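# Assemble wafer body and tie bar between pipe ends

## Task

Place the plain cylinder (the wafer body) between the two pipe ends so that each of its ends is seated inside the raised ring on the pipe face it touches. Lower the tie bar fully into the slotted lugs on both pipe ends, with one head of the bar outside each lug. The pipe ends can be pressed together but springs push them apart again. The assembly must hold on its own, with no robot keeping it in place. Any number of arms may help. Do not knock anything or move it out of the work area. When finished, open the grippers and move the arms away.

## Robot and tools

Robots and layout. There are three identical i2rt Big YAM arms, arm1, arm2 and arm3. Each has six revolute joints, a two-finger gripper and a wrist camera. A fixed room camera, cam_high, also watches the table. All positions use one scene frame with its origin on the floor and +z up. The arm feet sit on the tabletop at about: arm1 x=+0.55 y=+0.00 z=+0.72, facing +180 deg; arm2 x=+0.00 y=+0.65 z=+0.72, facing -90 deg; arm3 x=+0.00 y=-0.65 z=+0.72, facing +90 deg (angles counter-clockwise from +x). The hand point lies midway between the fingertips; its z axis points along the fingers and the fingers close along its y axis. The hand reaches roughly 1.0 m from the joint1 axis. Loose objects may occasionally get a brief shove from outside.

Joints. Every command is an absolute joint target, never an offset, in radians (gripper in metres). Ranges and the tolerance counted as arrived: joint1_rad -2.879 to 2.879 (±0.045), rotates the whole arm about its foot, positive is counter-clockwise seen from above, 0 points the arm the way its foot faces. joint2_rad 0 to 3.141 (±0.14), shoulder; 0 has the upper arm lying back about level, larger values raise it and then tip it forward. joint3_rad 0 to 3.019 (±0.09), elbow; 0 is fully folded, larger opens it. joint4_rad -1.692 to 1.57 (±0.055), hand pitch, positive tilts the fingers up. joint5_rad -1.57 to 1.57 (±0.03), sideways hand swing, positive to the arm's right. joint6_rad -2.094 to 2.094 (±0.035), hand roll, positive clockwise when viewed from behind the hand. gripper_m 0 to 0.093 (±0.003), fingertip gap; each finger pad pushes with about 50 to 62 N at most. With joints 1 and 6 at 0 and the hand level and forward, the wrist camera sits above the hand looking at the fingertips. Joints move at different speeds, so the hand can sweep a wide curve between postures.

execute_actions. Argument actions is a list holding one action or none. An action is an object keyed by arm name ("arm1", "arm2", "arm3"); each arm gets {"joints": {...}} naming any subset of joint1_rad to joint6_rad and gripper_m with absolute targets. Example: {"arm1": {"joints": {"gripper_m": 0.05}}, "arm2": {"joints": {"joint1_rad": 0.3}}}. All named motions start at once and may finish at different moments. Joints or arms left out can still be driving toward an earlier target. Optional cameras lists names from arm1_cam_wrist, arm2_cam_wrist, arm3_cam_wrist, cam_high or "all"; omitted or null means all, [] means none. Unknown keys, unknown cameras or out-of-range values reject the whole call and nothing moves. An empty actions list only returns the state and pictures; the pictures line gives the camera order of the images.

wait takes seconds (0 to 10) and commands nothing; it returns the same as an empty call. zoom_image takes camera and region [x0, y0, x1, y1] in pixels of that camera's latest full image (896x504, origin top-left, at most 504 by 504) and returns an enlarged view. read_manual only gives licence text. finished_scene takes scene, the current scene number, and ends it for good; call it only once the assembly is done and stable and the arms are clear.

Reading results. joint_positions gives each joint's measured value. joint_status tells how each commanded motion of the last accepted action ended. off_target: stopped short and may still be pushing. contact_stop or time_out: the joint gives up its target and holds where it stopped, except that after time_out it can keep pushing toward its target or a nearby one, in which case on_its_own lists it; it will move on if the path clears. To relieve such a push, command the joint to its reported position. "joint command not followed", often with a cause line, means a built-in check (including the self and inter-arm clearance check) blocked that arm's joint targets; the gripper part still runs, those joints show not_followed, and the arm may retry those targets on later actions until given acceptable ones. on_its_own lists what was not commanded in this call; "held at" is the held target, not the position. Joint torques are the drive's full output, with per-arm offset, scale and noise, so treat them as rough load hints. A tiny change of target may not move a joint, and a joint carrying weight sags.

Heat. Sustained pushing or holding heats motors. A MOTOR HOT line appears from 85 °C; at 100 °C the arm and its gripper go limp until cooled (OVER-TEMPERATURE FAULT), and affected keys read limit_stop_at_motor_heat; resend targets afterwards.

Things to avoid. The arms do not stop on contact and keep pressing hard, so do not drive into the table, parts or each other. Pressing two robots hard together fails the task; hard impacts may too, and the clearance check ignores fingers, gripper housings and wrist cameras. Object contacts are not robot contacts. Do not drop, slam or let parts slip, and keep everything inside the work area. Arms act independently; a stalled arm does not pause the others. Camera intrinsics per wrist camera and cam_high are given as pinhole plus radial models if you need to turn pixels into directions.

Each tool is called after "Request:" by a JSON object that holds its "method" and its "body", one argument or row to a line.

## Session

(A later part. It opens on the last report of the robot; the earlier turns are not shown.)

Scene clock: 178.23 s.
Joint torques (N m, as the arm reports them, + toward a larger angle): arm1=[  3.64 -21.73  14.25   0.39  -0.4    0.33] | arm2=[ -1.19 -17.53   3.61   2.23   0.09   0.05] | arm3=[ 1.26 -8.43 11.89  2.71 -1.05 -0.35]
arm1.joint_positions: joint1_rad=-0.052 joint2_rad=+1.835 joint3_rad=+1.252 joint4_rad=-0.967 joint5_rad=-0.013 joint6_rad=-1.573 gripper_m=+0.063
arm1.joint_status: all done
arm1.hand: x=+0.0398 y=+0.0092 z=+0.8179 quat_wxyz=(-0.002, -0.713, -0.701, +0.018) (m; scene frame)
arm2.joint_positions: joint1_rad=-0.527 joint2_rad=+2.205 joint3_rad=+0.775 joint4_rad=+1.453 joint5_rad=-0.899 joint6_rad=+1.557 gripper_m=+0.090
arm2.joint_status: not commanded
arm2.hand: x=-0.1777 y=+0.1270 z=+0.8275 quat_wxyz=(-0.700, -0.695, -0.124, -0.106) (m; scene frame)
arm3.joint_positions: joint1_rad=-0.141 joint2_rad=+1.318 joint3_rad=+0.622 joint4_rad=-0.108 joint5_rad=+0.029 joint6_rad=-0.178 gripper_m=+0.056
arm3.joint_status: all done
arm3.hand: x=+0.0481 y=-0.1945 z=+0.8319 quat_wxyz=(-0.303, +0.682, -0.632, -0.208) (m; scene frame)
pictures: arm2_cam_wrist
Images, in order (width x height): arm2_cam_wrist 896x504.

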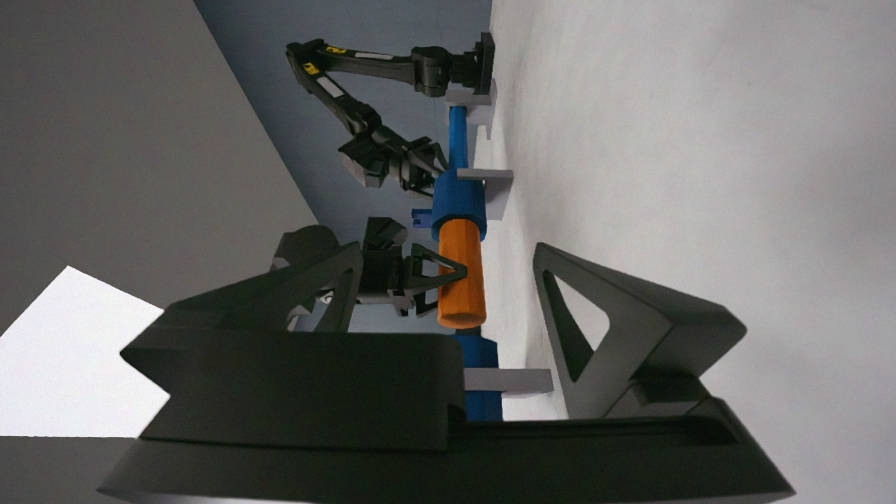

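Request:
{"method": "execute_actions", "body": {
  "actions": [
    {"arm1":{"joints":{"joint1_rad":-0.068,"joint6_rad":-1.575,"joint4_rad":-0.987}}}
  ],
  "cameras": []
}}

Request:
{"method": "execute_actions", "body": {
  "actions": [
    {"arm1":{"joints":{"joint1_rad":-0.025}}}
  ],
  "cameras": ["arm2_cam_wrist"]
}}

Request:
{"method": "zoom_image", "body": {
  "camera": "arm2_cam_wrist",
  "region": [410, 170, 510, 270]
}}

Scene clock: 185.43 s.
Joint torques (N m, as the arm reports them, + toward a larger angle): arm1=[ -0.15 -22.09  14.15  -0.81  -0.27   0.14] | arm2=[ -1.23 -17.57   3.62   2.24   0.09   0.05] | arm3=[ 1.27 -8.51 11.88  2.73 -1.05 -0.35]
arm1.joint_positions: joint1_rad=-0.056 joint2_rad=+1.835 joint3_rad=+1.255 joint4_rad=-0.974 joint5_rad=-0.017 joint6_rad=-1.573 gripper_m=+0.063
arm1.joint_status: all done
arm1.hand: x=+0.0404 y=+0.0103 z=+0.8187 quat_wxyz=(-0.005, -0.715, -0.699, +0.018) (m; scene frame)
arm2.joint_positions: joint1_rad=-0.527 joint2_rad=+2.205 joint3_rad=+0.775 joint4_rad=+1.453 joint5_rad=-0.899 joint6_rad=+1.557 gripper_m=+0.090
arm2.joint_status: not commanded
arm2.hand: x=-0.1777 y=+0.1270 z=+0.8275 quat_wxyz=(-0.700, -0.695, -0.124, -0.106) (m; scene frame)
arm3.joint_positions: joint1_rad=-0.141 joint2_rad=+1.318 joint3_rad=+0.622 joint4_rad=-0.108 joint5_rad=+0.029 joint6_rad=-0.178 gripper_m=+0.056
arm3.joint_status: not commanded
arm3.hand: x=+0.0481 y=-0.1945 z=+0.8319 quat_wxyz=(-0.303, +0.682, -0.632, -0.208) (m; scene frame)
pictures: none
No camera images: the call's "cameras" was empty. Leave "cameras" out to get every camera's image.

Scene clock: 186.07 s.
Joint torques (N m, as the arm reports them, + toward a larger angle): arm1=[  2.9  -22.05  14.07  -0.71  -0.42   0.07] | arm2=[ -1.19 -17.53   3.61   2.23   0.09   0.04] | arm3=[ 1.23 -8.45 11.88  2.73 -1.05 -0.35]
arm1.joint_positions: joint1_rad=-0.047 joint2_rad=+1.833 joint3_rad=+1.255 joint4_rad=-0.977 joint5_rad=-0.013 joint6_rad=-1.573 gripper_m=+0.063
arm1.joint_status: all done
arm1.hand: x=+0.0407 y=+0.0063 z=+0.8196 quat_wxyz=(-0.004, -0.711, -0.703, +0.016) (m; scene frame)
arm2.joint_positions: joint1_rad=-0.527 joint2_rad=+2.205 joint3_rad=+0.775 joint4_rad=+1.453 joint5_rad=-0.899 joint6_rad=+1.557 gripper_m=+0.090
arm2.joint_status: not commanded
arm2.hand: x=-0.1777 y=+0.1270 z=+0.8275 quat_wxyz=(-0.700, -0.695, -0.124, -0.106) (m; scene frame)
arm3.joint_positions: joint1_rad=-0.141 joint2_rad=+1.318 joint3_rad=+0.622 joint4_rad=-0.108 joint5_rad=+0.029 joint6_rad=-0.178 gripper_m=+0.056
arm3.joint_status: not commanded
arm3.hand: x=+0.0481 y=-0.1945 z=+0.8319 quat_wxyz=(-0.303, +0.682, -0.632, -0.208) (m; scene frame)
pictures: arm2_cam_wrist
Images, in order (width x height): arm2_cam_wrist 896x504.

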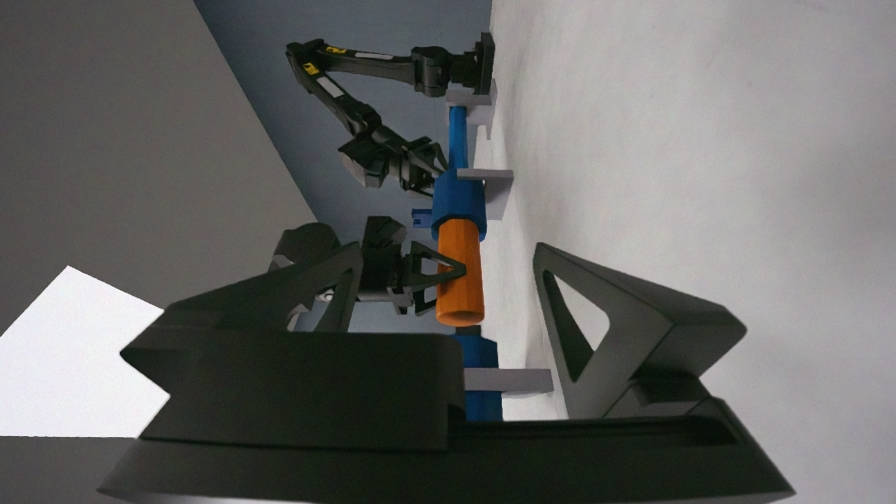

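Region (410, 170, 510, 270) of arm2_cam_wrist's 896x504 image, scaled by 5.040, with more detail than that image has.

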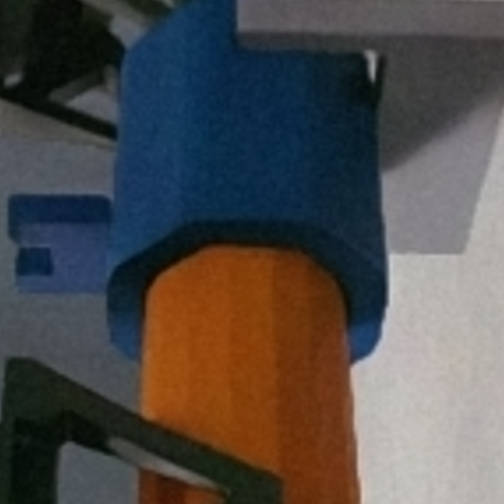

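Request:
{"method": "execute_actions", "body": {
  "actions": [
    {"arm1":{"joints":{"joint1_rad":-0.015,"joint2_rad":1.835,"joint3_rad":1.30,"joint4_rad":-0.995,"joint6_rad":-1.55}}}
  ],
  "cameras": ["arm2_cam_wrist"]
}}

Request:
{"method": "zoom_image", "body": {
  "camera": "arm2_cam_wrist",
  "region": [390, 190, 540, 360]
}}

Scene clock: 189.57 s.
Joint torques (N m, as the arm reports them, + toward a larger angle): arm1=[  4.02 -18.21  12.34  -0.88  -0.52   0.27] | arm2=[ -1.16 -17.51   3.61   2.23   0.09   0.05] | arm3=[ 1.26 -8.44 11.89  2.73 -1.05 -0.35]
arm1.joint_positions: joint1_rad=-0.045 joint2_rad=+1.834 joint3_rad=+1.255 joint4_rad=-0.980 joint5_rad=-0.011 joint6_rad=-1.565 gripper_m=+0.063
arm1.joint_status: all done
arm1.hand: x=+0.0415 y=+0.0061 z=+0.8194 quat_wxyz=(-0.005, -0.714, -0.700, +0.014) (m; scene frame)
arm2.joint_positions: joint1_rad=-0.527 joint2_rad=+2.205 joint3_rad=+0.775 joint4_rad=+1.453 joint5_rad=-0.899 joint6_rad=+1.557 gripper_m=+0.090
arm2.joint_status: not commanded
arm2.hand: x=-0.1777 y=+0.1270 z=+0.8275 quat_wxyz=(-0.700, -0.695, -0.124, -0.106) (m; scene frame)
arm3.joint_positions: joint1_rad=-0.141 joint2_rad=+1.318 joint3_rad=+0.622 joint4_rad=-0.108 joint5_rad=+0.029 joint6_rad=-0.178 gripper_m=+0.056
arm3.joint_status: not commanded
arm3.hand: x=+0.0481 y=-0.1945 z=+0.8319 quat_wxyz=(-0.303, +0.682, -0.632, -0.208) (m; scene frame)
pictures: arm2_cam_wrist
Images, in order (width x height): arm2_cam_wrist 896x504.

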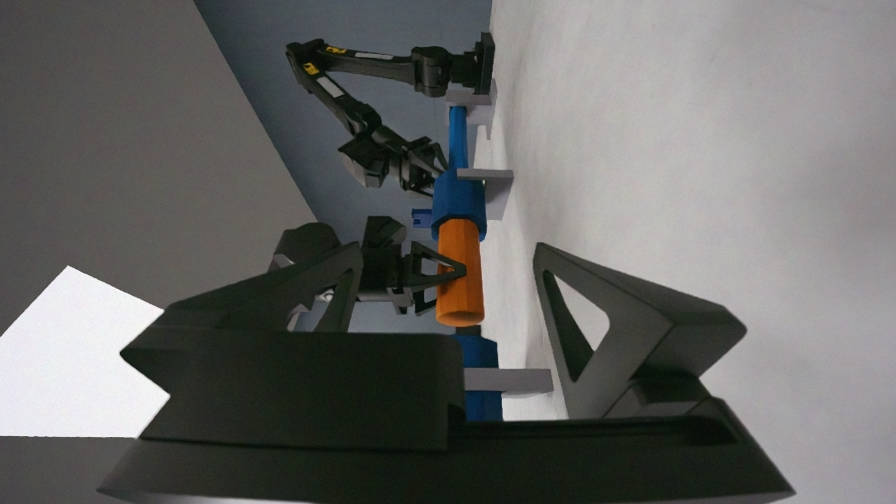

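Region (390, 190, 540, 360) of arm2_cam_wrist's 896x504 image, scaled by 2.965, with more detail than that image has; it fills the left 445 columns of this view, and the rest is white.

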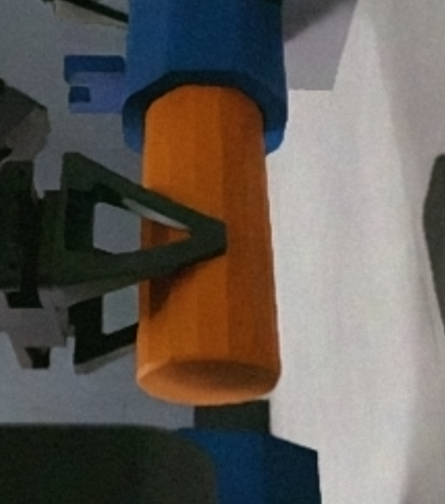

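Request:
{"method": "execute_actions", "body": {
  "actions": [
    {"arm1":{"joints":{"joint1_rad":-0.045,"joint2_rad":1.842}},"arm2":{"joints":{"joint5_rad":-1.25,"joint2_rad":2.225}}}
  ],
  "cameras": ["arm2_cam_wrist"]
}}

Request:
{"method": "zoom_image", "body": {
  "camera": "arm2_cam_wrist",
  "region": [370, 120, 570, 340]
}}

Scene clock: 194.07 s.
Joint torques (N m, as the arm reports them, + toward a larger angle): arm1=[  1.25 -17.49  12.55  -0.89  -0.54   0.21] | arm2=[ -1.18 -15.18   3.46   2.06   0.04   0.05] | arm3=[ 1.28 -8.51 11.9   2.74 -1.05 -0.35]
arm1.joint_positions: joint1_rad=-0.046 joint2_rad=+1.836 joint3_rad=+1.255 joint4_rad=-0.981 joint5_rad=-0.011 joint6_rad=-1.563 gripper_m=+0.063
arm1.joint_status: all done
arm1.hand: x=+0.0419 y=+0.0064 z=+0.8183 quat_wxyz=(-0.006, -0.715, -0.699, +0.013) (m; scene frame)
arm2.joint_positions: joint1_rad=-0.527 joint2_rad=+2.205 joint3_rad=+0.775 joint4_rad=+1.453 joint5_rad=-1.247 joint6_rad=+1.557 gripper_m=+0.090
arm2.joint_status: all done
arm2.hand: x=-0.1254 y=+0.1555 z=+0.8267 quat_wxyz=(-0.670, -0.664, -0.243, -0.225) (m; scene frame)
arm3.joint_positions: joint1_rad=-0.141 joint2_rad=+1.318 joint3_rad=+0.622 joint4_rad=-0.108 joint5_rad=+0.029 joint6_rad=-0.178 gripper_m=+0.056
arm3.joint_status: not commanded
arm3.hand: x=+0.0481 y=-0.1945 z=+0.8319 quat_wxyz=(-0.303, +0.682, -0.632, -0.208) (m; scene frame)
pictures: arm2_cam_wrist
Images, in order (width x height): arm2_cam_wrist 896x504.

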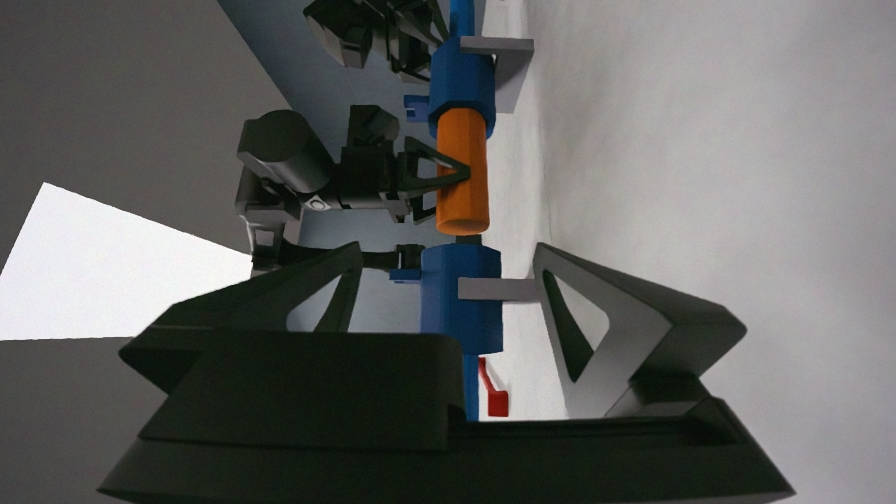

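Region (370, 120, 570, 340) of arm2_cam_wrist's 896x504 image, scaled by 2.291, with more detail than that image has; it fills the left 458 columns of this view, and the rest is white.

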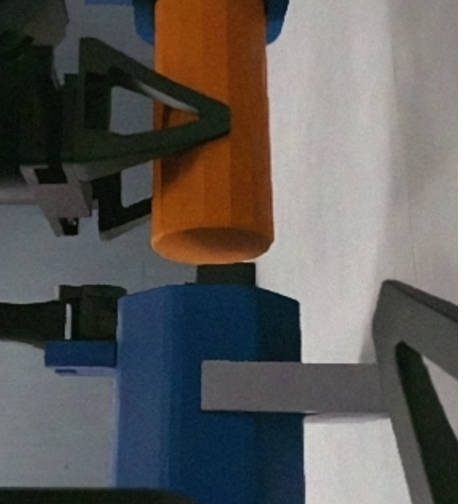

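Request:
{"method": "execute_actions", "body": {
  "actions": [
    {"arm1":{"joints":{"joint1_rad":-0.02,"joint2_rad":1.81,"joint5_rad":0.0}}}
  ],
  "cameras": ["arm2_cam_wrist"]
}}

Request:
{"method": "zoom_image", "body": {
  "camera": "arm2_cam_wrist",
  "region": [380, 80, 560, 290]
}}

Scene clock: 199.07 s.
Joint torques (N m, as the arm reports them, + toward a larger angle): arm1=[  2.73 -21.14  12.39  -0.73  -0.17   0.25] | arm2=[ -1.2  -15.18   3.46   2.06   0.04   0.05] | arm3=[ 1.24 -8.46 11.9   2.73 -1.04 -0.35]
arm1.joint_positions: joint1_rad=-0.041 joint2_rad=+1.836 joint3_rad=+1.255 joint4_rad=-0.982 joint5_rad=+0.004 joint6_rad=-1.562 gripper_m=+0.063
arm1.joint_status: all done
arm1.hand: x=+0.0422 y=+0.0063 z=+0.8183 quat_wxyz=(-0.001, -0.714, -0.700, +0.007) (m; scene frame)
arm2.joint_positions: joint1_rad=-0.527 joint2_rad=+2.205 joint3_rad=+0.775 joint4_rad=+1.453 joint5_rad=-1.247 joint6_rad=+1.557 gripper_m=+0.090
arm2.joint_status: not commanded
arm2.hand: x=-0.1254 y=+0.1555 z=+0.8267 quat_wxyz=(-0.670, -0.664, -0.243, -0.225) (m; scene frame)
arm3.joint_positions: joint1_rad=-0.141 joint2_rad=+1.318 joint3_rad=+0.622 joint4_rad=-0.108 joint5_rad=+0.029 joint6_rad=-0.178 gripper_m=+0.056
arm3.joint_status: not commanded
arm3.hand: x=+0.0481 y=-0.1945 z=+0.8319 quat_wxyz=(-0.303, +0.682, -0.632, -0.208) (m; scene frame)
pictures: arm2_cam_wrist
Images, in order (width x height): arm2_cam_wrist 896x504.

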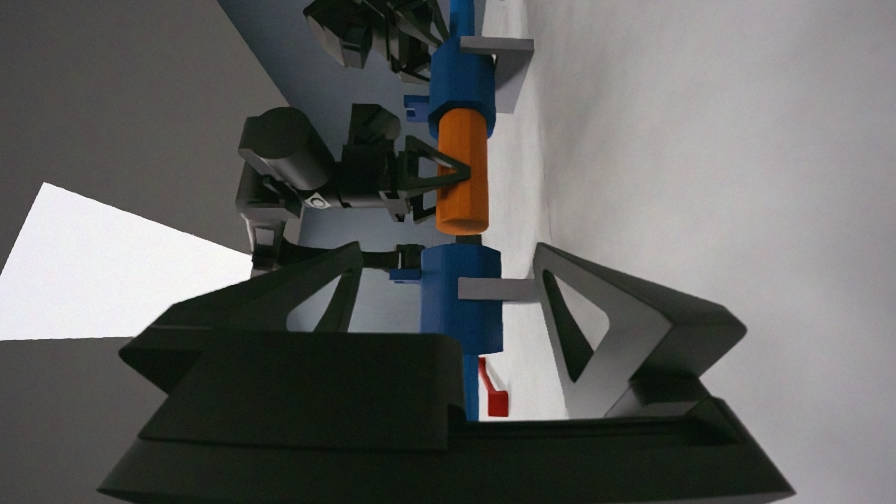

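Region (380, 80, 560, 290) of arm2_cam_wrist's 896x504 image, scaled by 2.400, with more detail than that image has; it fills the left 432 columns of this view, and the rest is white.

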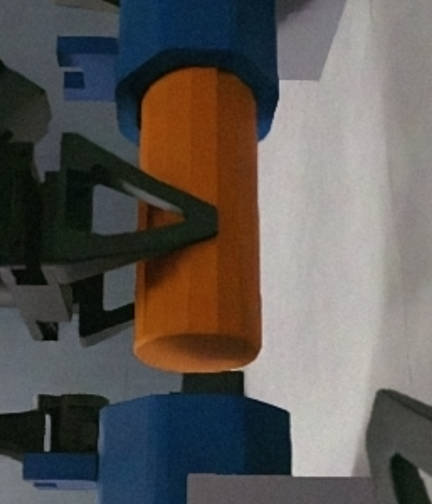

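Request:
{"method": "execute_actions", "body": {
  "actions": [
    {"arm1":{"joints":{"joint1_rad":-0.035,"joint2_rad":1.793}},"arm2":{"joints":{"joint2_rad":1.3,"joint3_rad":0.55,"joint5_rad":0,"joint6_rad":0.05,"joint4_rad":0.9}}}
  ],
  "cameras": []
}}

Request:
{"method": "execute_actions", "body": {
  "actions": [
    {"arm2":{"joints":{"joint1_rad":0.2,"joint2_rad":1.0,"joint3_rad":0.47,"joint4_rad":-0.1,"joint5_rad":0.1,"joint6_rad":0.12,"gripper_m":0.06}}}
  ]
}}

Scene clock: 206.40 s.
Joint torques (N m, as the arm reports them, + toward a larger angle): arm1=[  1.46 -22.71  12.27  -0.86  -0.19   0.27] | arm2=[-1.18 -8.85  8.51  1.09  0.23 -0.12] | arm3=[ 1.3  -8.42 11.89  2.73 -1.05 -0.35]
arm1.joint_positions: joint1_rad=-0.041 joint2_rad=+1.834 joint3_rad=+1.255 joint4_rad=-0.982 joint5_rad=+0.004 joint6_rad=-1.562 gripper_m=+0.063
arm1.joint_status: all done
arm1.hand: x=+0.0420 y=+0.0063 z=+0.8192 quat_wxyz=(+0.000, -0.714, -0.700, +0.008) (m; scene frame)
arm2.joint_positions: joint1_rad=-0.527 joint2_rad=+1.298 joint3_rad=+0.546 joint4_rad=+0.920 joint5_rad=-0.003 joint6_rad=+0.065 gripper_m=+0.090
arm2.joint_status: all done
arm2.hand: x=-0.2751 y=+0.2207 z=+1.1009 quat_wxyz=(-0.385, -0.579, -0.295, +0.656) (m; scene frame)
arm3.joint_positions: joint1_rad=-0.141 joint2_rad=+1.318 joint3_rad=+0.622 joint4_rad=-0.108 joint5_rad=+0.029 joint6_rad=-0.178 gripper_m=+0.056
arm3.joint_status: not commanded
arm3.hand: x=+0.0481 y=-0.1945 z=+0.8319 quat_wxyz=(-0.303, +0.682, -0.632, -0.208) (m; scene frame)
pictures: none
No camera images: the call's "cameras" was empty. Leave "cameras" out to get every camera's image.

Scene clock: 207.93 s.
Joint torques (N m, as the arm reports them, + toward a larger angle): arm1=[  2.05 -22.15  12.52  -0.82  -0.15   0.2 ] | arm2=[-0.32 -4.    9.94  1.04  0.21  0.15] | arm3=[ 1.28 -8.49 11.89  2.73 -1.05 -0.35]
arm1.joint_positions: joint1_rad=-0.041 joint2_rad=+1.834 joint3_rad=+1.255 joint4_rad=-0.982 joint5_rad=+0.004 joint6_rad=-1.562 gripper_m=+0.063
arm1.joint_status: not commanded
arm1.hand: x=+0.0420 y=+0.0063 z=+0.8192 quat_wxyz=(+0.000, -0.714, -0.700, +0.008) (m; scene frame)
arm2.joint_positions: joint1_rad=+0.195 joint2_rad=+0.989 joint3_rad=+0.462 joint4_rad=-0.081 joint5_rad=+0.099 joint6_rad=+0.105 gripper_m=+0.060
arm2.joint_status: all done
arm2.hand: x=+0.0422 y=+0.2484 z=+0.9603 quat_wxyz=(-0.336, -0.631, -0.625, +0.314) (m; scene frame)
arm3.joint_positions: joint1_rad=-0.141 joint2_rad=+1.318 joint3_rad=+0.622 joint4_rad=-0.108 joint5_rad=+0.029 joint6_rad=-0.178 gripper_m=+0.056
arm3.joint_status: not commanded
arm3.hand: x=+0.0481 y=-0.1945 z=+0.8319 quat_wxyz=(-0.303, +0.682, -0.632, -0.208) (m; scene frame)
pictures: arm1_cam_wrist, arm2_cam_wrist, arm3_cam_wrist, cam_high
Images, in order (width x height): arm1_cam_wrist 896x504, arm2_cam_wrist 896x504, arm3_cam_wrist 896x504, cam_high 896x504.

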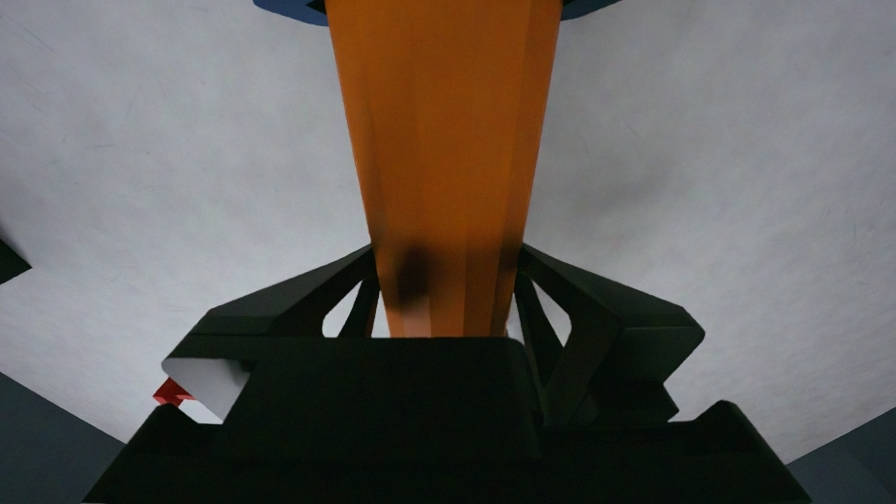

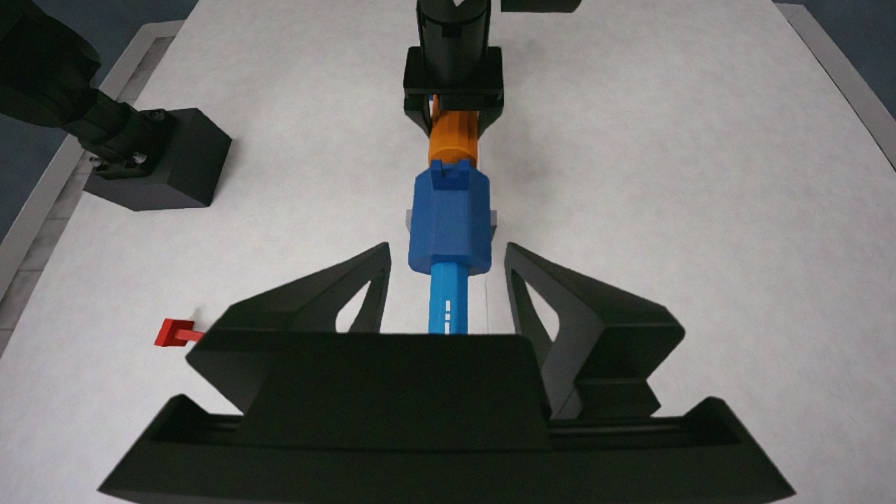

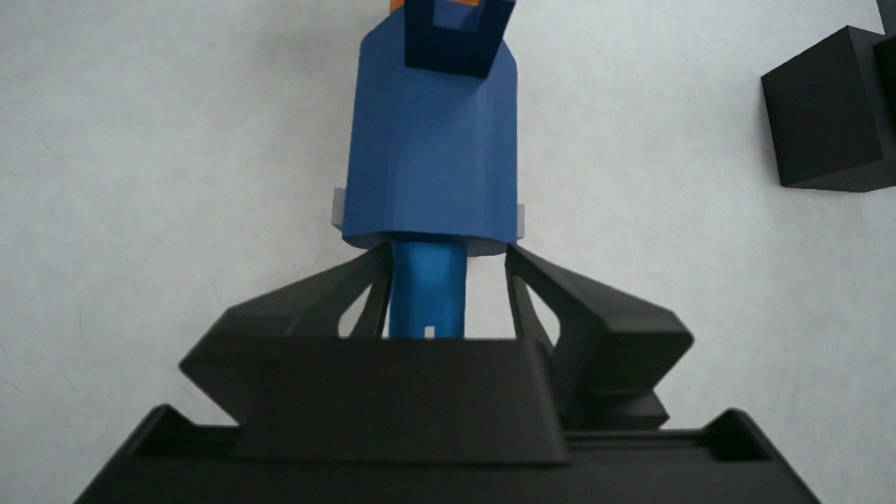

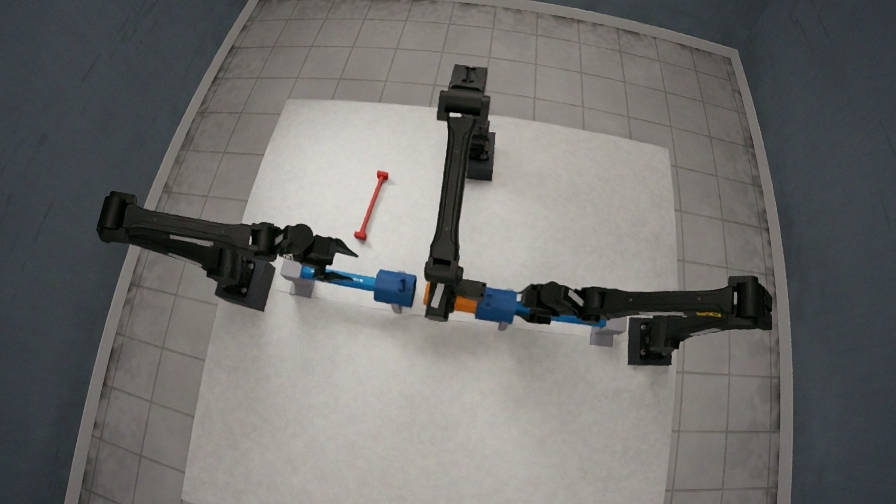

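Request:
{"method": "zoom_image", "body": {
  "camera": "arm2_cam_wrist",
  "region": [390, 90, 520, 280]
}}

Region (390, 90, 520, 280) of arm2_cam_wrist's 896x504 image, scaled by 2.653, with more detail than that image has; it fills the left 345 columns of this view, and the rest is white.

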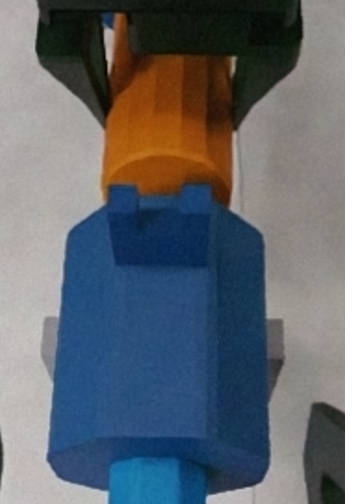

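Request:
{"method": "execute_actions", "body": {
  "actions": [
    {"arm1":{"joints":{"joint2_rad":1.81,"joint4_rad":-0.98}},"arm2":{"joints":{"joint1_rad":0.205,"joint2_rad":1.424,"joint3_rad":0.44,"joint4_rad":0.205,"joint6_rad":0.14}}}
  ],
  "cameras": ["arm2_cam_wrist"]
}}

Request:
{"method": "execute_actions", "body": {
  "actions": [
    {"arm2":{"joints":{"joint1_rad":0.165,"joint2_rad":1.575,"joint3_rad":0.635,"joint4_rad":0.19}}}
  ]
}}

Scene clock: 216.37 s.
Joint torques (N m, as the arm reports them, + toward a larger angle): arm1=[  1.82 -20.18  12.36  -0.15  -0.17   0.23] | arm2=[ 0.2  -8.5   6.69  2.39  0.22  0.15] | arm3=[ 1.25 -8.46 11.9   2.74 -1.05 -0.35]
arm1.joint_positions: joint1_rad=-0.041 joint2_rad=+1.834 joint3_rad=+1.255 joint4_rad=-0.982 joint5_rad=+0.004 joint6_rad=-1.562 gripper_m=+0.063
arm1.joint_status: all done
arm1.hand: x=+0.0420 y=+0.0063 z=+0.8192 quat_wxyz=(+0.000, -0.714, -0.700, +0.008) (m; scene frame)
arm2.joint_positions: joint1_rad=+0.195 joint2_rad=+1.419 joint3_rad=+0.438 joint4_rad=+0.179 joint5_rad=+0.099 joint6_rad=+0.125 gripper_m=+0.060
arm2.joint_status: all done
arm2.hand: x=+0.0444 y=+0.2370 z=+0.8295 quat_wxyz=(-0.268, -0.662, -0.651, +0.258) (m; scene frame)
arm3.joint_positions: joint1_rad=-0.141 joint2_rad=+1.318 joint3_rad=+0.622 joint4_rad=-0.108 joint5_rad=+0.029 joint6_rad=-0.178 gripper_m=+0.056
arm3.joint_status: not commanded
arm3.hand: x=+0.0481 y=-0.1945 z=+0.8319 quat_wxyz=(-0.303, +0.682, -0.632, -0.208) (m; scene frame)
pictures: arm2_cam_wrist
Images, in order (width x height): arm2_cam_wrist 896x504.

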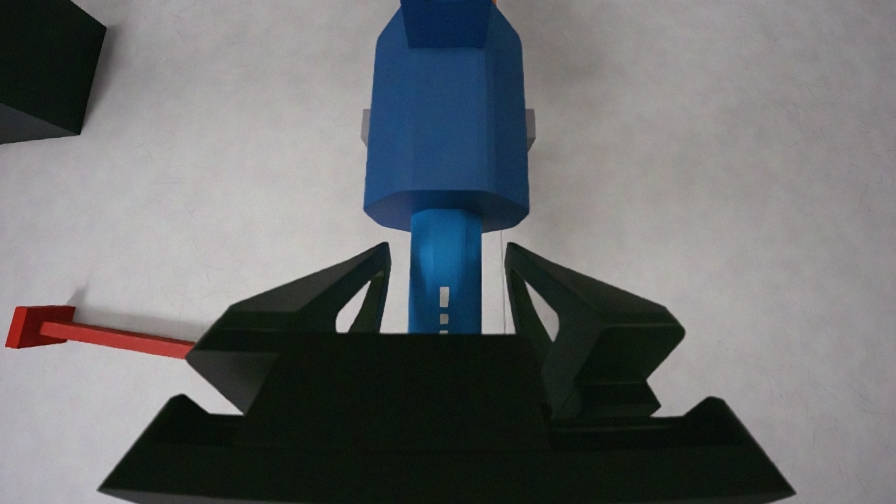

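Scene clock: 217.17 s.
Joint torques (N m, as the arm reports them, + toward a larger angle): arm1=[  1.57 -20.39  12.42  -0.19  -0.19   0.27] | arm2=[ -1.5  -10.57  11.24   1.88   0.19   0.15] | arm3=[ 1.27 -8.48 11.88  2.73 -1.05 -0.35]
arm1.joint_positions: joint1_rad=-0.041 joint2_rad=+1.834 joint3_rad=+1.255 joint4_rad=-0.982 joint5_rad=+0.004 joint6_rad=-1.562 gripper_m=+0.063
arm1.joint_status: not commanded
arm1.hand: x=+0.0420 y=+0.0063 z=+0.8192 quat_wxyz=(+0.000, -0.714, -0.700, +0.008) (m; scene frame)
arm2.joint_positions: joint1_rad=+0.172 joint2_rad=+1.563 joint3_rad=+0.570 joint4_rad=+0.178 joint5_rad=+0.100 joint6_rad=+0.125 gripper_m=+0.060
arm2.joint_status: all done
arm2.hand: x=+0.0408 y=+0.1878 z=+0.8186 quat_wxyz=(-0.259, -0.671, -0.645, +0.258) (m; scene frame)
arm3.joint_positions: joint1_rad=-0.141 joint2_rad=+1.318 joint3_rad=+0.622 joint4_rad=-0.108 joint5_rad=+0.029 joint6_rad=-0.178 gripper_m=+0.056
arm3.joint_status: not commanded
arm3.hand: x=+0.0481 y=-0.1945 z=+0.8319 quat_wxyz=(-0.303, +0.682, -0.632, -0.208) (m; scene frame)
pictures: arm1_cam_wrist, arm2_cam_wrist, arm3_cam_wrist, cam_high
Images, in order (width x height): arm1_cam_wrist 896x504, arm2_cam_wrist 896x504, arm3_cam_wrist 896x504, cam_high 896x504.

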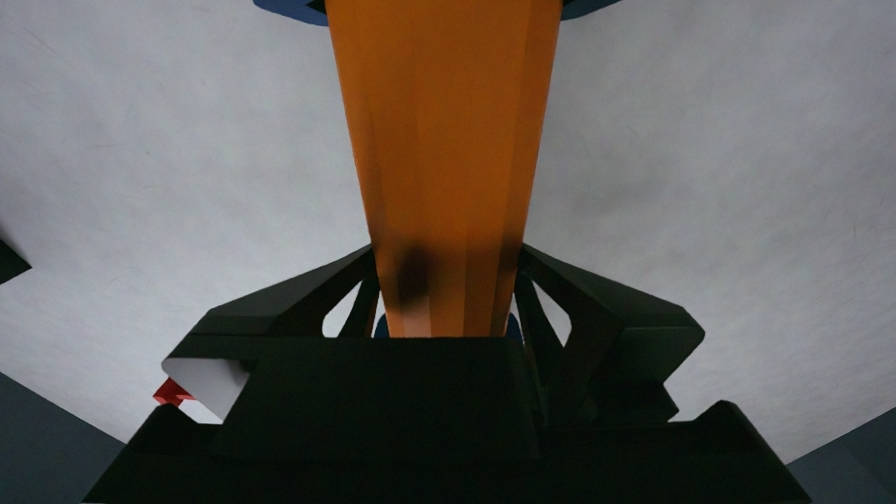

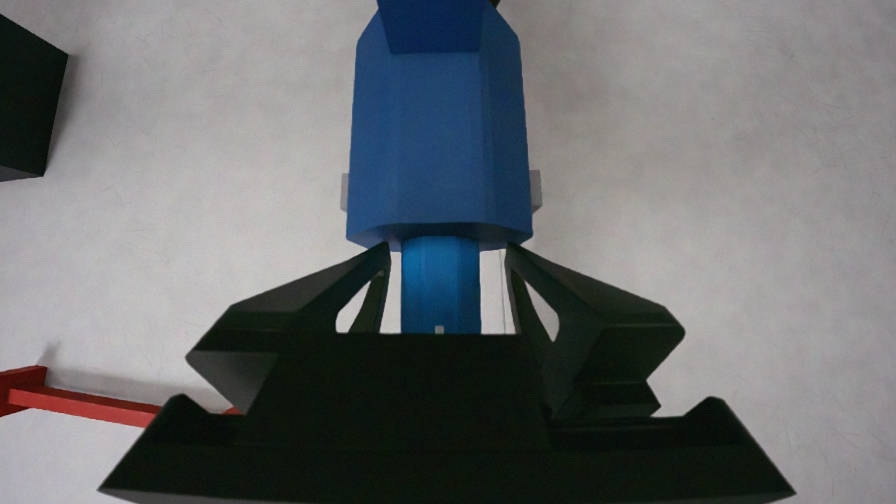

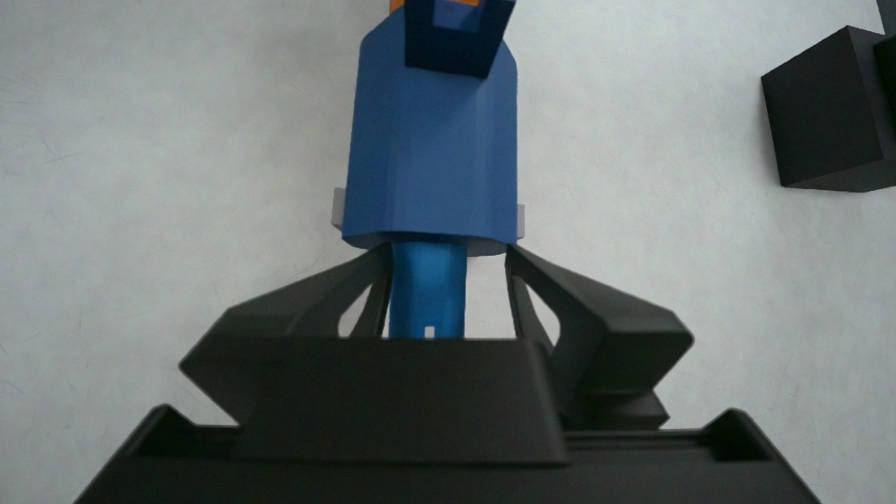

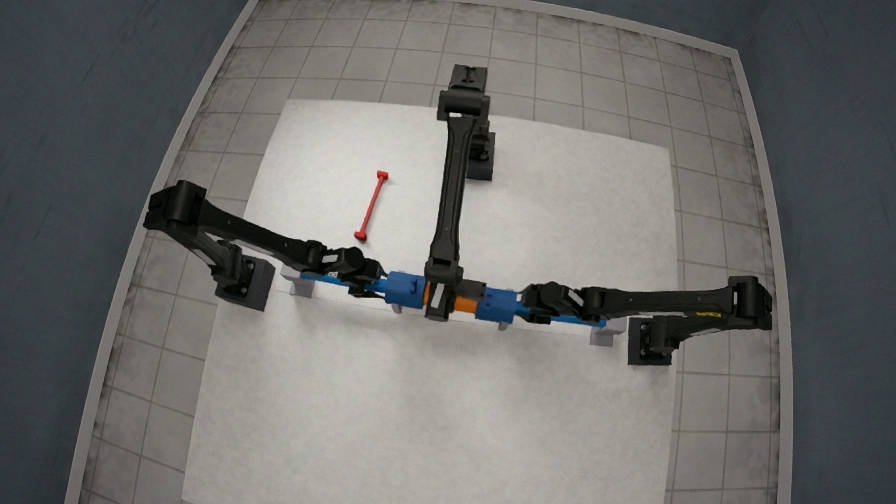

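Request:
{"method": "execute_actions", "body": {
  "actions": [
    {"arm2":{"joints":{"joint2_rad":1.605,"joint3_rad":0.685,"joint4_rad":0.215}},"arm3":{"joints":{"joint3_rad":0.70,"joint4_rad":-0.065}}}
  ],
  "cameras": ["arm2_cam_wrist","arm1_cam_wrist","cam_high"]
}}

Request:
{"method": "zoom_image", "body": {
  "camera": "cam_high",
  "region": [380, 260, 520, 330]
}}

Request:
{"method": "zoom_image", "body": {
  "camera": "arm1_cam_wrist",
  "region": [340, 270, 560, 350]
}}

Scene clock: 222.90 s.
Joint torques (N m, as the arm reports them, + toward a larger angle): arm1=[  1.06 -21.23  12.35  -0.14  -0.17   0.23] | arm2=[-1.27 -9.48 13.54  2.72  0.15  0.15] | arm3=[ 1.27 -8.54 13.43  3.39 -1.05 -0.35]
arm1.joint_positions: joint1_rad=-0.041 joint2_rad=+1.834 joint3_rad=+1.255 joint4_rad=-0.982 joint5_rad=+0.004 joint6_rad=-1.562 gripper_m=+0.063
arm1.joint_status: not commanded
arm1.hand: x=+0.0420 y=+0.0063 z=+0.8192 quat_wxyz=(+0.000, -0.714, -0.700, +0.008) (m; scene frame)
arm2.joint_positions: joint1_rad=+0.170 joint2_rad=+1.579 joint3_rad=+0.589 joint4_rad=+0.178 joint5_rad=+0.101 joint6_rad=+0.125 gripper_m=+0.060
arm2.joint_status: joint3_rad time_out (moved +0.019 of +0.115); the others done
arm2.on_its_own: joint3_rad reads +0.589 and still pushes toward +0.685 since a time_out
arm2.hand: x=+0.0405 y=+0.1801 z=+0.8189 quat_wxyz=(-0.260, -0.671, -0.643, +0.260) (m; scene frame)
arm3.joint_positions: joint1_rad=-0.141 joint2_rad=+1.318 joint3_rad=+0.622 joint4_rad=-0.108 joint5_rad=+0.029 joint6_rad=-0.178 gripper_m=+0.056
arm3.joint_status: all done
arm3.hand: x=+0.0481 y=-0.1945 z=+0.8319 quat_wxyz=(-0.303, +0.682, -0.632, -0.208) (m; scene frame)
pictures: arm1_cam_wrist, arm2_cam_wrist, cam_high
Images, in order (width x height): arm1_cam_wrist 896x504, arm2_cam_wrist 896x504, cam_high 896x504.

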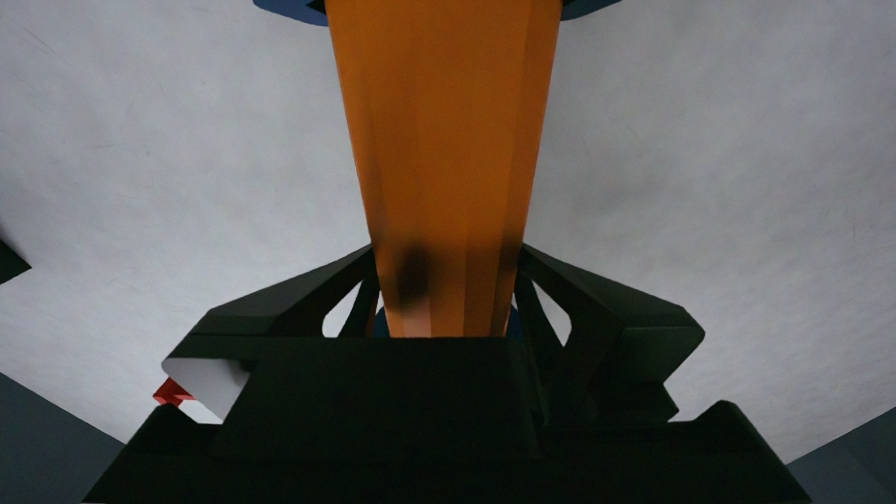

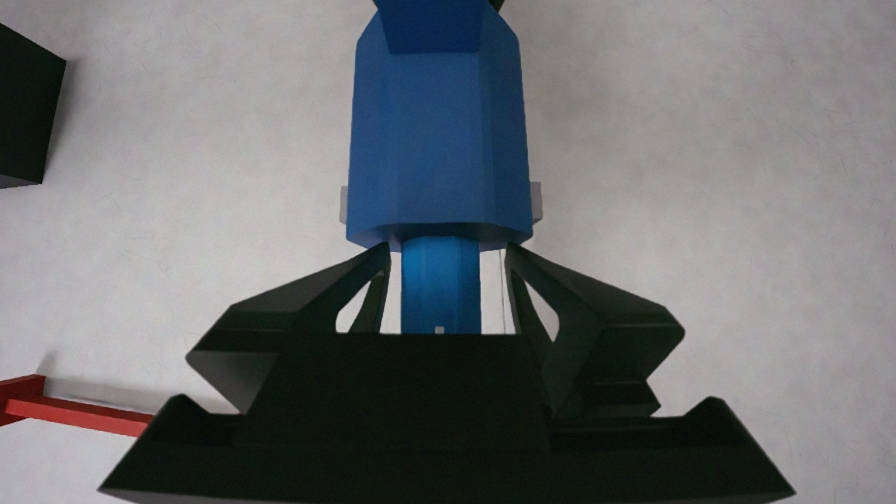

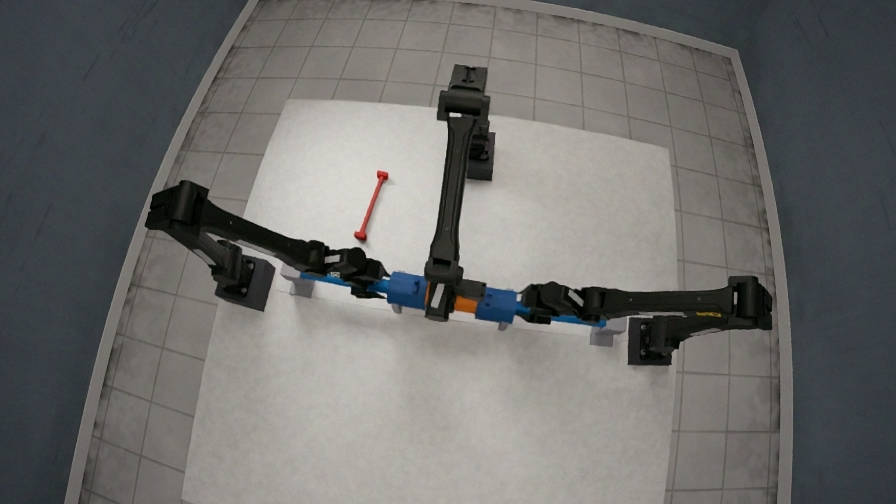

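Region (380, 260, 520, 330) of cam_high's 896x504 image, scaled by 3.600, with more detail than that image has.

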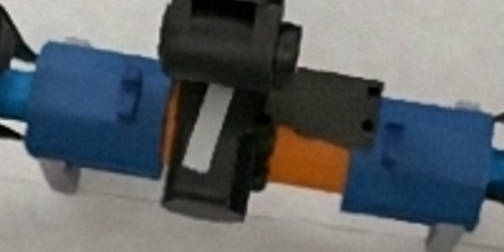

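Region (340, 270, 560, 350) of arm1_cam_wrist's 896x504 image, scaled by 2.291, with more detail than that image has; it fills the top 183 rows of this view, and the rest is white.

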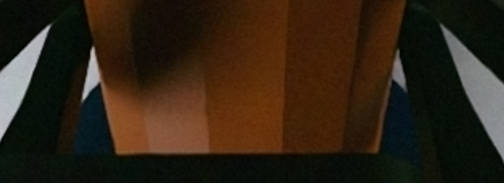

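Request:
{"method": "execute_actions", "body": {
  "actions": [
    {"arm2":{"joints":{"joint2_rad":1.65,"joint4_rad":0.225}},"arm3":{"joints":{"joint2_rad":1.37}}}
  ],
  "cameras": []
}}

Scene clock: 226.10 s.
Joint torques (N m, as the arm reports them, + toward a larger angle): arm1=[  1.33 -20.73  12.49  -0.13  -0.19   0.25] | arm2=[-1.29 -5.79 13.54  3.07  0.15  0.15] | arm3=[ 1.29 -6.84 13.42  3.41 -1.06 -0.35]
arm1.joint_positions: joint1_rad=-0.041 joint2_rad=+1.834 joint3_rad=+1.255 joint4_rad=-0.982 joint5_rad=+0.004 joint6_rad=-1.562 gripper_m=+0.063
arm1.joint_status: not commanded
arm1.hand: x=+0.0420 y=+0.0063 z=+0.8192 quat_wxyz=(+0.000, -0.714, -0.700, +0.008) (m; scene frame)
arm2.joint_positions: joint1_rad=+0.170 joint2_rad=+1.580 joint3_rad=+0.589 joint4_rad=+0.178 joint5_rad=+0.101 joint6_rad=+0.125 gripper_m=+0.060
arm2.joint_status: all done
arm2.on_its_own: joint3_rad reads +0.589 and still pushes toward +0.685 since a time_out
arm2.hand: x=+0.0404 y=+0.1803 z=+0.8183 quat_wxyz=(-0.259, -0.672, -0.644, +0.260) (m; scene frame)
arm3.joint_positions: joint1_rad=-0.141 joint2_rad=+1.318 joint3_rad=+0.622 joint4_rad=-0.108 joint5_rad=+0.029 joint6_rad=-0.178 gripper_m=+0.056
arm3.joint_status: all done
arm3.hand: x=+0.0481 y=-0.1945 z=+0.8319 quat_wxyz=(-0.303, +0.682, -0.632, -0.208) (m; scene frame)
pictures: none
No camera images: the call's "cameras" was empty. Leave "cameras" out to get every camera's image.

Request:
{"method": "execute_actions", "body": {
  "actions": [
    {"arm1":{"joints":{"gripper_m":0.07,"joint1_rad":-0.041}},"arm2":{"joints":{"joint2_rad":1.62}}}
  ],
  "cameras": ["arm1_cam_wrist"]
}}

Scene clock: 228.67 s.
Joint torques (N m, as the arm reports them, + toward a larger angle): arm1=[  1.1  -20.28  12.46  -0.18  -0.14   0.23] | arm2=[-1.25 -8.35 13.53  3.07  0.15  0.15] | arm3=[ 1.27 -6.8  13.42  3.39 -1.05 -0.35]
arm1.joint_positions: joint1_rad=-0.041 joint2_rad=+1.832 joint3_rad=+1.255 joint4_rad=-0.982 joint5_rad=+0.004 joint6_rad=-1.562 gripper_m=+0.070
arm1.joint_status: all done
arm1.hand: x=+0.0418 y=+0.0062 z=+0.8201 quat_wxyz=(+0.000, -0.714, -0.700, +0.009) (m; scene frame)
arm2.joint_positions: joint1_rad=+0.170 joint2_rad=+1.580 joint3_rad=+0.589 joint4_rad=+0.178 joint5_rad=+0.101 joint6_rad=+0.125 gripper_m=+0.060
arm2.joint_status: all done
arm2.on_its_own: joint3_rad reads +0.589 and still pushes toward +0.685 since a time_out
arm2.hand: x=+0.0404 y=+0.1803 z=+0.8183 quat_wxyz=(-0.259, -0.672, -0.644, +0.260) (m; scene frame)
arm3.joint_positions: joint1_rad=-0.141 joint2_rad=+1.318 joint3_rad=+0.622 joint4_rad=-0.108 joint5_rad=+0.029 joint6_rad=-0.178 gripper_m=+0.056
arm3.joint_status: not commanded
arm3.hand: x=+0.0481 y=-0.1945 z=+0.8319 quat_wxyz=(-0.303, +0.682, -0.632, -0.208) (m; scene frame)
pictures: arm1_cam_wrist
Images, in order (width x height): arm1_cam_wrist 896x504.

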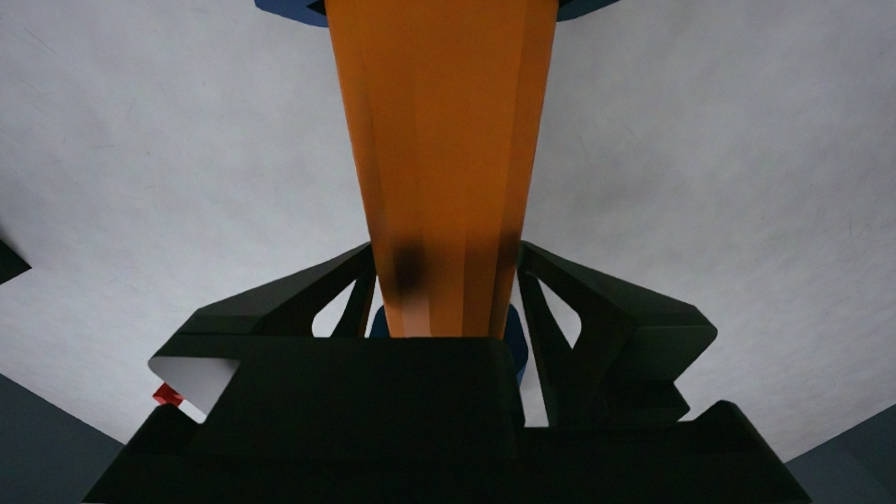

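Request:
{"method": "execute_actions", "body": {
  "actions": [
    {"arm1":{"joints":{"gripper_m":0.093}}}
  ],
  "cameras": []
}}

Request:
{"method": "execute_actions", "body": {
  "actions": [
    {"arm1":{"joints":{"joint2_rad":1.69,"joint3_rad":1.42,"joint4_rad":-1.25}}}
  ],
  "cameras": ["arm1_cam_wrist","cam_high"]
}}

Scene clock: 232.77 s.
Joint torques (N m, as the arm reports them, + toward a larger angle): arm1=[  0.98 -19.94  12.23  -0.04  -0.14   0.23] | arm2=[-1.31 -8.34 13.54  3.07  0.15  0.15] | arm3=[ 1.25 -6.81 13.42  3.39 -1.06 -0.35]
arm1.joint_positions: joint1_rad=-0.041 joint2_rad=+1.832 joint3_rad=+1.255 joint4_rad=-0.982 joint5_rad=+0.004 joint6_rad=-1.561 gripper_m=+0.093
arm1.joint_status: all done
arm1.hand: x=+0.0418 y=+0.0062 z=+0.8201 quat_wxyz=(+0.000, -0.714, -0.700, +0.009) (m; scene frame)
arm2.joint_positions: joint1_rad=+0.170 joint2_rad=+1.580 joint3_rad=+0.589 joint4_rad=+0.178 joint5_rad=+0.101 joint6_rad=+0.125 gripper_m=+0.060
arm2.joint_status: not commanded
arm2.on_its_own: joint3_rad reads +0.589 and still pushes toward +0.685 since a time_out
arm2.hand: x=+0.0404 y=+0.1803 z=+0.8183 quat_wxyz=(-0.259, -0.672, -0.644, +0.260) (m; scene frame)
arm3.joint_positions: joint1_rad=-0.141 joint2_rad=+1.318 joint3_rad=+0.622 joint4_rad=-0.108 joint5_rad=+0.029 joint6_rad=-0.178 gripper_m=+0.056
arm3.joint_status: not commanded
arm3.hand: x=+0.0481 y=-0.1945 z=+0.8319 quat_wxyz=(-0.303, +0.682, -0.632, -0.208) (m; scene frame)
pictures: none
No camera images: the call's "cameras" was empty. Leave "cameras" out to get every camera's image.

Scene clock: 233.87 s.
Joint torques (N m, as the arm reports them, + toward a larger angle): arm1=[  0.56 -16.66  12.12  -0.69  -0.12   0.23] | arm2=[-1.25 -8.34 13.53  3.08  0.15  0.15] | arm3=[ 1.24 -6.8  13.4   3.39 -1.05 -0.35]
arm1.joint_positions: joint1_rad=-0.041 joint2_rad=+1.683 joint3_rad=+1.392 joint4_rad=-1.237 joint5_rad=+0.003 joint6_rad=-1.561 gripper_m=+0.093
arm1.joint_status: all done
arm1.hand: x=+0.0419 y=+0.0081 z=+0.9395 quat_wxyz=(+0.011, -0.714, -0.700, +0.020) (m; scene frame)
arm2.joint_positions: joint1_rad=+0.170 joint2_rad=+1.580 joint3_rad=+0.589 joint4_rad=+0.178 joint5_rad=+0.101 joint6_rad=+0.125 gripper_m=+0.060
arm2.joint_status: not commanded
arm2.on_its_own: joint3_rad reads +0.589 and still pushes toward +0.685 since a time_out
arm2.hand: x=+0.0404 y=+0.1803 z=+0.8183 quat_wxyz=(-0.259, -0.672, -0.644, +0.260) (m; scene frame)
arm3.joint_positions: joint1_rad=-0.141 joint2_rad=+1.318 joint3_rad=+0.622 joint4_rad=-0.108 joint5_rad=+0.029 joint6_rad=-0.178 gripper_m=+0.056
arm3.joint_status: not commanded
arm3.hand: x=+0.0481 y=-0.1945 z=+0.8319 quat_wxyz=(-0.303, +0.682, -0.632, -0.208) (m; scene frame)
pictures: arm1_cam_wrist, cam_high
Images, in order (width x height): arm1_cam_wrist 896x504, cam_high 896x504.

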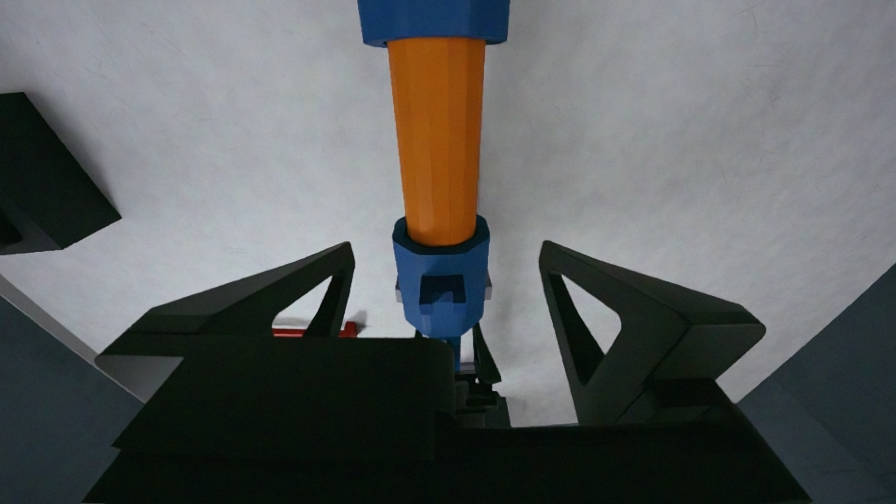

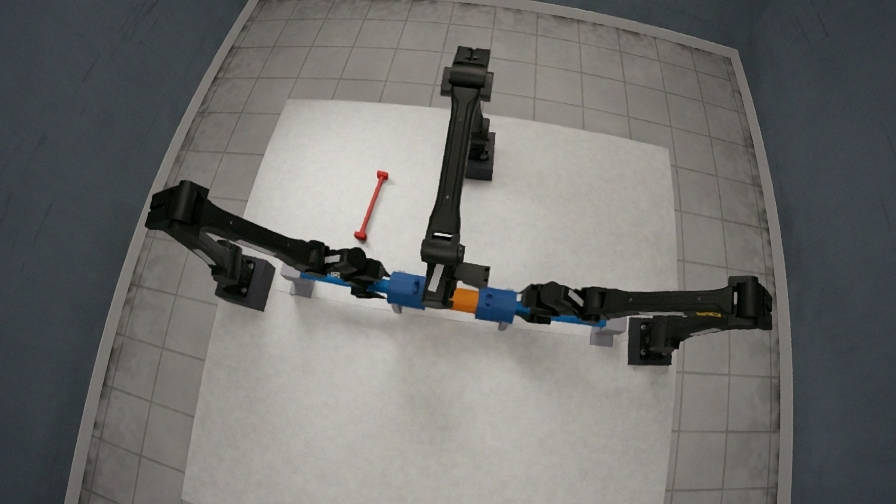

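Request:
{"method": "zoom_image", "body": {
  "camera": "arm1_cam_wrist",
  "region": [380, 200, 500, 320]
}}

Region (380, 200, 500, 320) of arm1_cam_wrist's 896x504 image, scaled by 4.200, with more detail than that image has.

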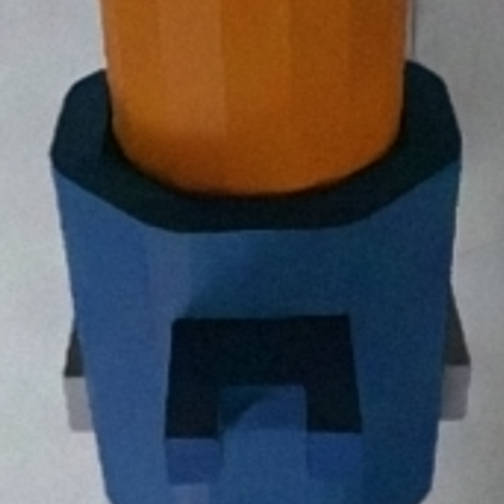

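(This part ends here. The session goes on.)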